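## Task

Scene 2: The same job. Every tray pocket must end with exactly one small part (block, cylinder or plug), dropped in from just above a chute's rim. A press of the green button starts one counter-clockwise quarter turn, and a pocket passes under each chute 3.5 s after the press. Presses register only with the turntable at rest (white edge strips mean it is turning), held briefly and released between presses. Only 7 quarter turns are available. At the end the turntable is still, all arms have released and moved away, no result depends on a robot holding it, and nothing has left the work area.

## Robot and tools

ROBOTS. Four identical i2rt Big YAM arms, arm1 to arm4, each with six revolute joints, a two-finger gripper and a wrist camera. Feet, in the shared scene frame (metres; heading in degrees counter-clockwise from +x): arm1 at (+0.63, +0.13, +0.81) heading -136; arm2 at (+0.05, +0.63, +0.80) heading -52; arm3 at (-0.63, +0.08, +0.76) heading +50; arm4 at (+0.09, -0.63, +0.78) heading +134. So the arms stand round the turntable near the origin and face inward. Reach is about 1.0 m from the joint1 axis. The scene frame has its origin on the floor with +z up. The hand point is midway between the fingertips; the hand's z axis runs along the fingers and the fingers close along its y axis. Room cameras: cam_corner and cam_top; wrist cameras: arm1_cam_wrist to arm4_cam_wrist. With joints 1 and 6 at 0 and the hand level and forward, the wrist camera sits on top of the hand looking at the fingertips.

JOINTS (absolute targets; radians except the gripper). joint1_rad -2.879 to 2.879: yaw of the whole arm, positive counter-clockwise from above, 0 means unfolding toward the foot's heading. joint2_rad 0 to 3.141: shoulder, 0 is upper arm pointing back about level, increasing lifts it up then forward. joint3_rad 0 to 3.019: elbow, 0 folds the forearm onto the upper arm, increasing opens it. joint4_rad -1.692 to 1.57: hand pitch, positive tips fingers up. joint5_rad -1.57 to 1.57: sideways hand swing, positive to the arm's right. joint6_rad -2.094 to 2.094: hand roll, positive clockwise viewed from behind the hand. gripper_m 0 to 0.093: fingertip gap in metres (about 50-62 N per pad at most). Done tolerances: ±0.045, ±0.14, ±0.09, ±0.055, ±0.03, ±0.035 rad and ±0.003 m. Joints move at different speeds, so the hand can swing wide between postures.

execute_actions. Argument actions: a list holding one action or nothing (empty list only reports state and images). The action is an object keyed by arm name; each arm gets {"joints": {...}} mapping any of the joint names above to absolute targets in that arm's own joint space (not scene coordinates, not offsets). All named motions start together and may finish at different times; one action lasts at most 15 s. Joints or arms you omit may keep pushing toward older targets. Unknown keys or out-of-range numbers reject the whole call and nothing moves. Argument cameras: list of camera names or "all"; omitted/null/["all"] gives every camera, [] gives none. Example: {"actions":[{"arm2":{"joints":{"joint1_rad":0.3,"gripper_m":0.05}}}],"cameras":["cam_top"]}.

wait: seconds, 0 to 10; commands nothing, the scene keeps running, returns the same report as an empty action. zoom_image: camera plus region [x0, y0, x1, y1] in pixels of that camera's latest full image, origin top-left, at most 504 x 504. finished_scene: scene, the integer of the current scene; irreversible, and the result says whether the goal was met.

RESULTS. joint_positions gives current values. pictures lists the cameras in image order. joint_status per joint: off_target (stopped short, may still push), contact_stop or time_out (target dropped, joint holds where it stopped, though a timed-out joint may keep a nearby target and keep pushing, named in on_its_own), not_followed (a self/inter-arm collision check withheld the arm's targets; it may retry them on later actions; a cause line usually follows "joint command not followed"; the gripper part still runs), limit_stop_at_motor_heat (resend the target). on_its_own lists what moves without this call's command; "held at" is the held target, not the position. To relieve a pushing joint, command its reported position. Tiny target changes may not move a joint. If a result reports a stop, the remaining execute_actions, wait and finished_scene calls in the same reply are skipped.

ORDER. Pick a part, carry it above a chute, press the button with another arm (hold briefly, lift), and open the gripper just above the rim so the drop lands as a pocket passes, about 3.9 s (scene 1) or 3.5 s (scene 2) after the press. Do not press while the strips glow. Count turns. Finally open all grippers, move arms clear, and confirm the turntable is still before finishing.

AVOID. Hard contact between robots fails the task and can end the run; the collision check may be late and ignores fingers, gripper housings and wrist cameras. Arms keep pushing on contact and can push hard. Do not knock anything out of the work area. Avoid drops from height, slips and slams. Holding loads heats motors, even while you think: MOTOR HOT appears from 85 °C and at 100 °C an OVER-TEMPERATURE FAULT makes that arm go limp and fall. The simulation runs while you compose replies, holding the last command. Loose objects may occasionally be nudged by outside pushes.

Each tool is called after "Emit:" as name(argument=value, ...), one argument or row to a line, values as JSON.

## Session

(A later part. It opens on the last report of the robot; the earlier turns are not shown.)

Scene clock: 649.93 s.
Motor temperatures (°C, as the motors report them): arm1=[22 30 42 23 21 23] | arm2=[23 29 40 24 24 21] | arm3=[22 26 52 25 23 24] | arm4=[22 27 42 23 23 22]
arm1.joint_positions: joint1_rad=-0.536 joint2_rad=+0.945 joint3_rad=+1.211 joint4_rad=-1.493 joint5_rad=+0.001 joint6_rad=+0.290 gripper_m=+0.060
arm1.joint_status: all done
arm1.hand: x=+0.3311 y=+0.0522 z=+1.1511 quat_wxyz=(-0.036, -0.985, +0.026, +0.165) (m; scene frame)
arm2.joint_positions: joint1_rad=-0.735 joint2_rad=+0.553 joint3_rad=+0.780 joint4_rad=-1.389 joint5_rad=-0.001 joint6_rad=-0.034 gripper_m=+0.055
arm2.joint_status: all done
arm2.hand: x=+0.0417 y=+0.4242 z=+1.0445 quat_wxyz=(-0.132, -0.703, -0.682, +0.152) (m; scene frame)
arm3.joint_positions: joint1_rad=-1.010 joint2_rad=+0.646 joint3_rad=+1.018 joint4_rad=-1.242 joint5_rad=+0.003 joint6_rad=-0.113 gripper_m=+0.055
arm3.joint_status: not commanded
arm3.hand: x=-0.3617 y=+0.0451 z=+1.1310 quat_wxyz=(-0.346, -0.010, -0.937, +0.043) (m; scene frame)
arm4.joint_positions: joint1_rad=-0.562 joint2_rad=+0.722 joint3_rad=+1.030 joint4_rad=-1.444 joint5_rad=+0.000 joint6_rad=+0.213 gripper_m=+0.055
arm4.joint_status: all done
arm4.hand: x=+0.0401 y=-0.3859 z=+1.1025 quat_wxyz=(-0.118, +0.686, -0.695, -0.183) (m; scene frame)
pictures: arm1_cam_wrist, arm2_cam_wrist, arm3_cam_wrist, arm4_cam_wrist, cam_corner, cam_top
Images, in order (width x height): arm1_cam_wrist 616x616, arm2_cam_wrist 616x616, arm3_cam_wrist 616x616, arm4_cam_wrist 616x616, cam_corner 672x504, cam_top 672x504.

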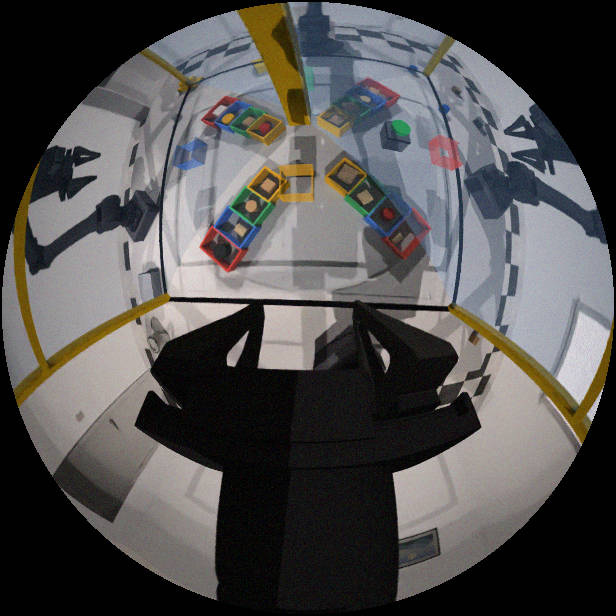

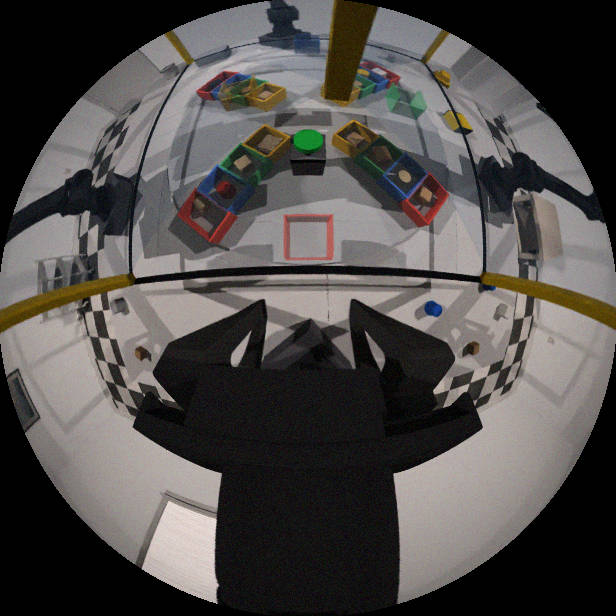

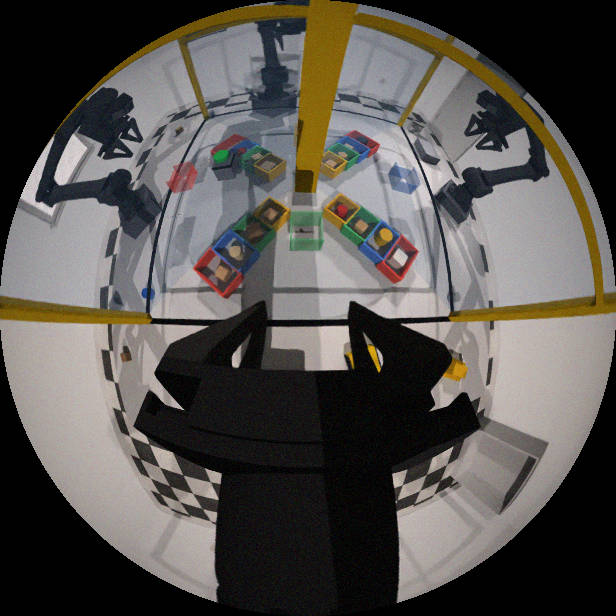

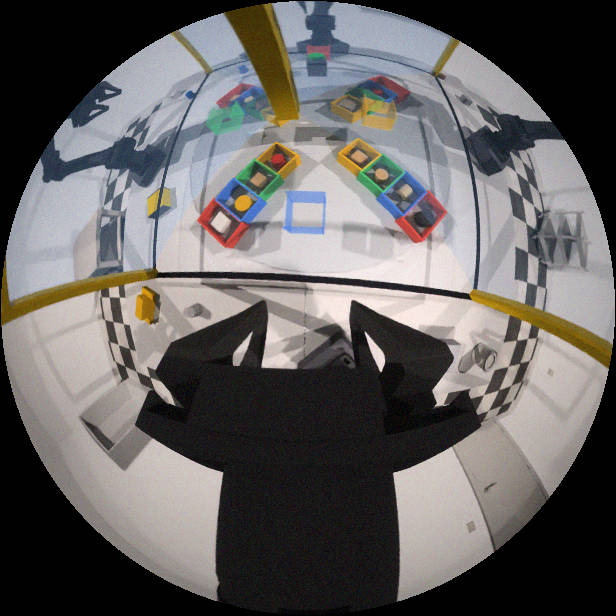

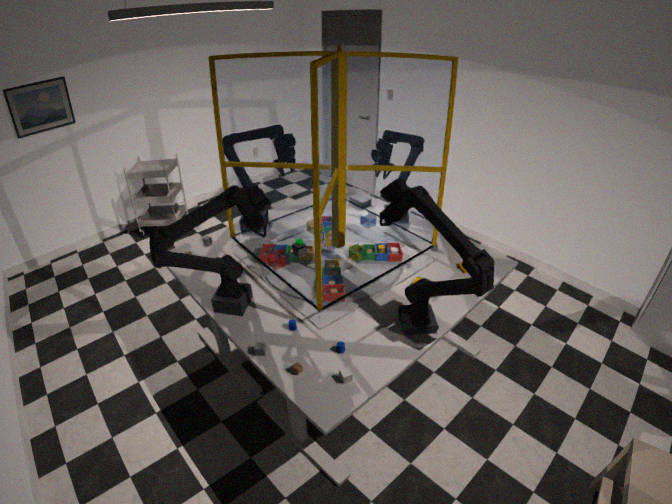

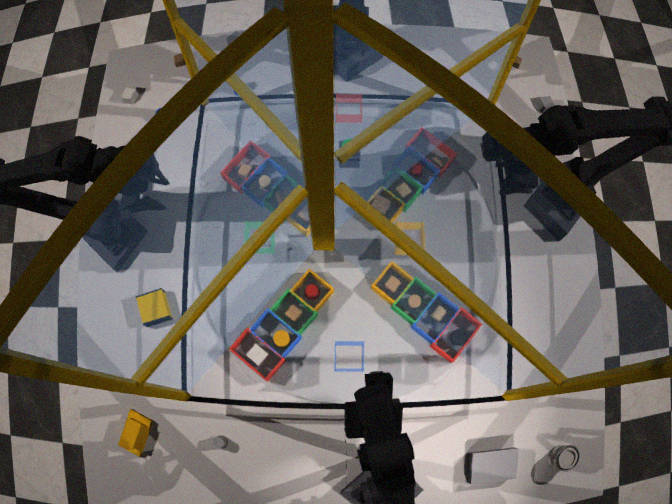

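Each of the 16 pockets holds one part, the turntable is still, and the arms are clear.

Emit:
finished_scene(
  scene=2,
)

The scene is finished: the task was done.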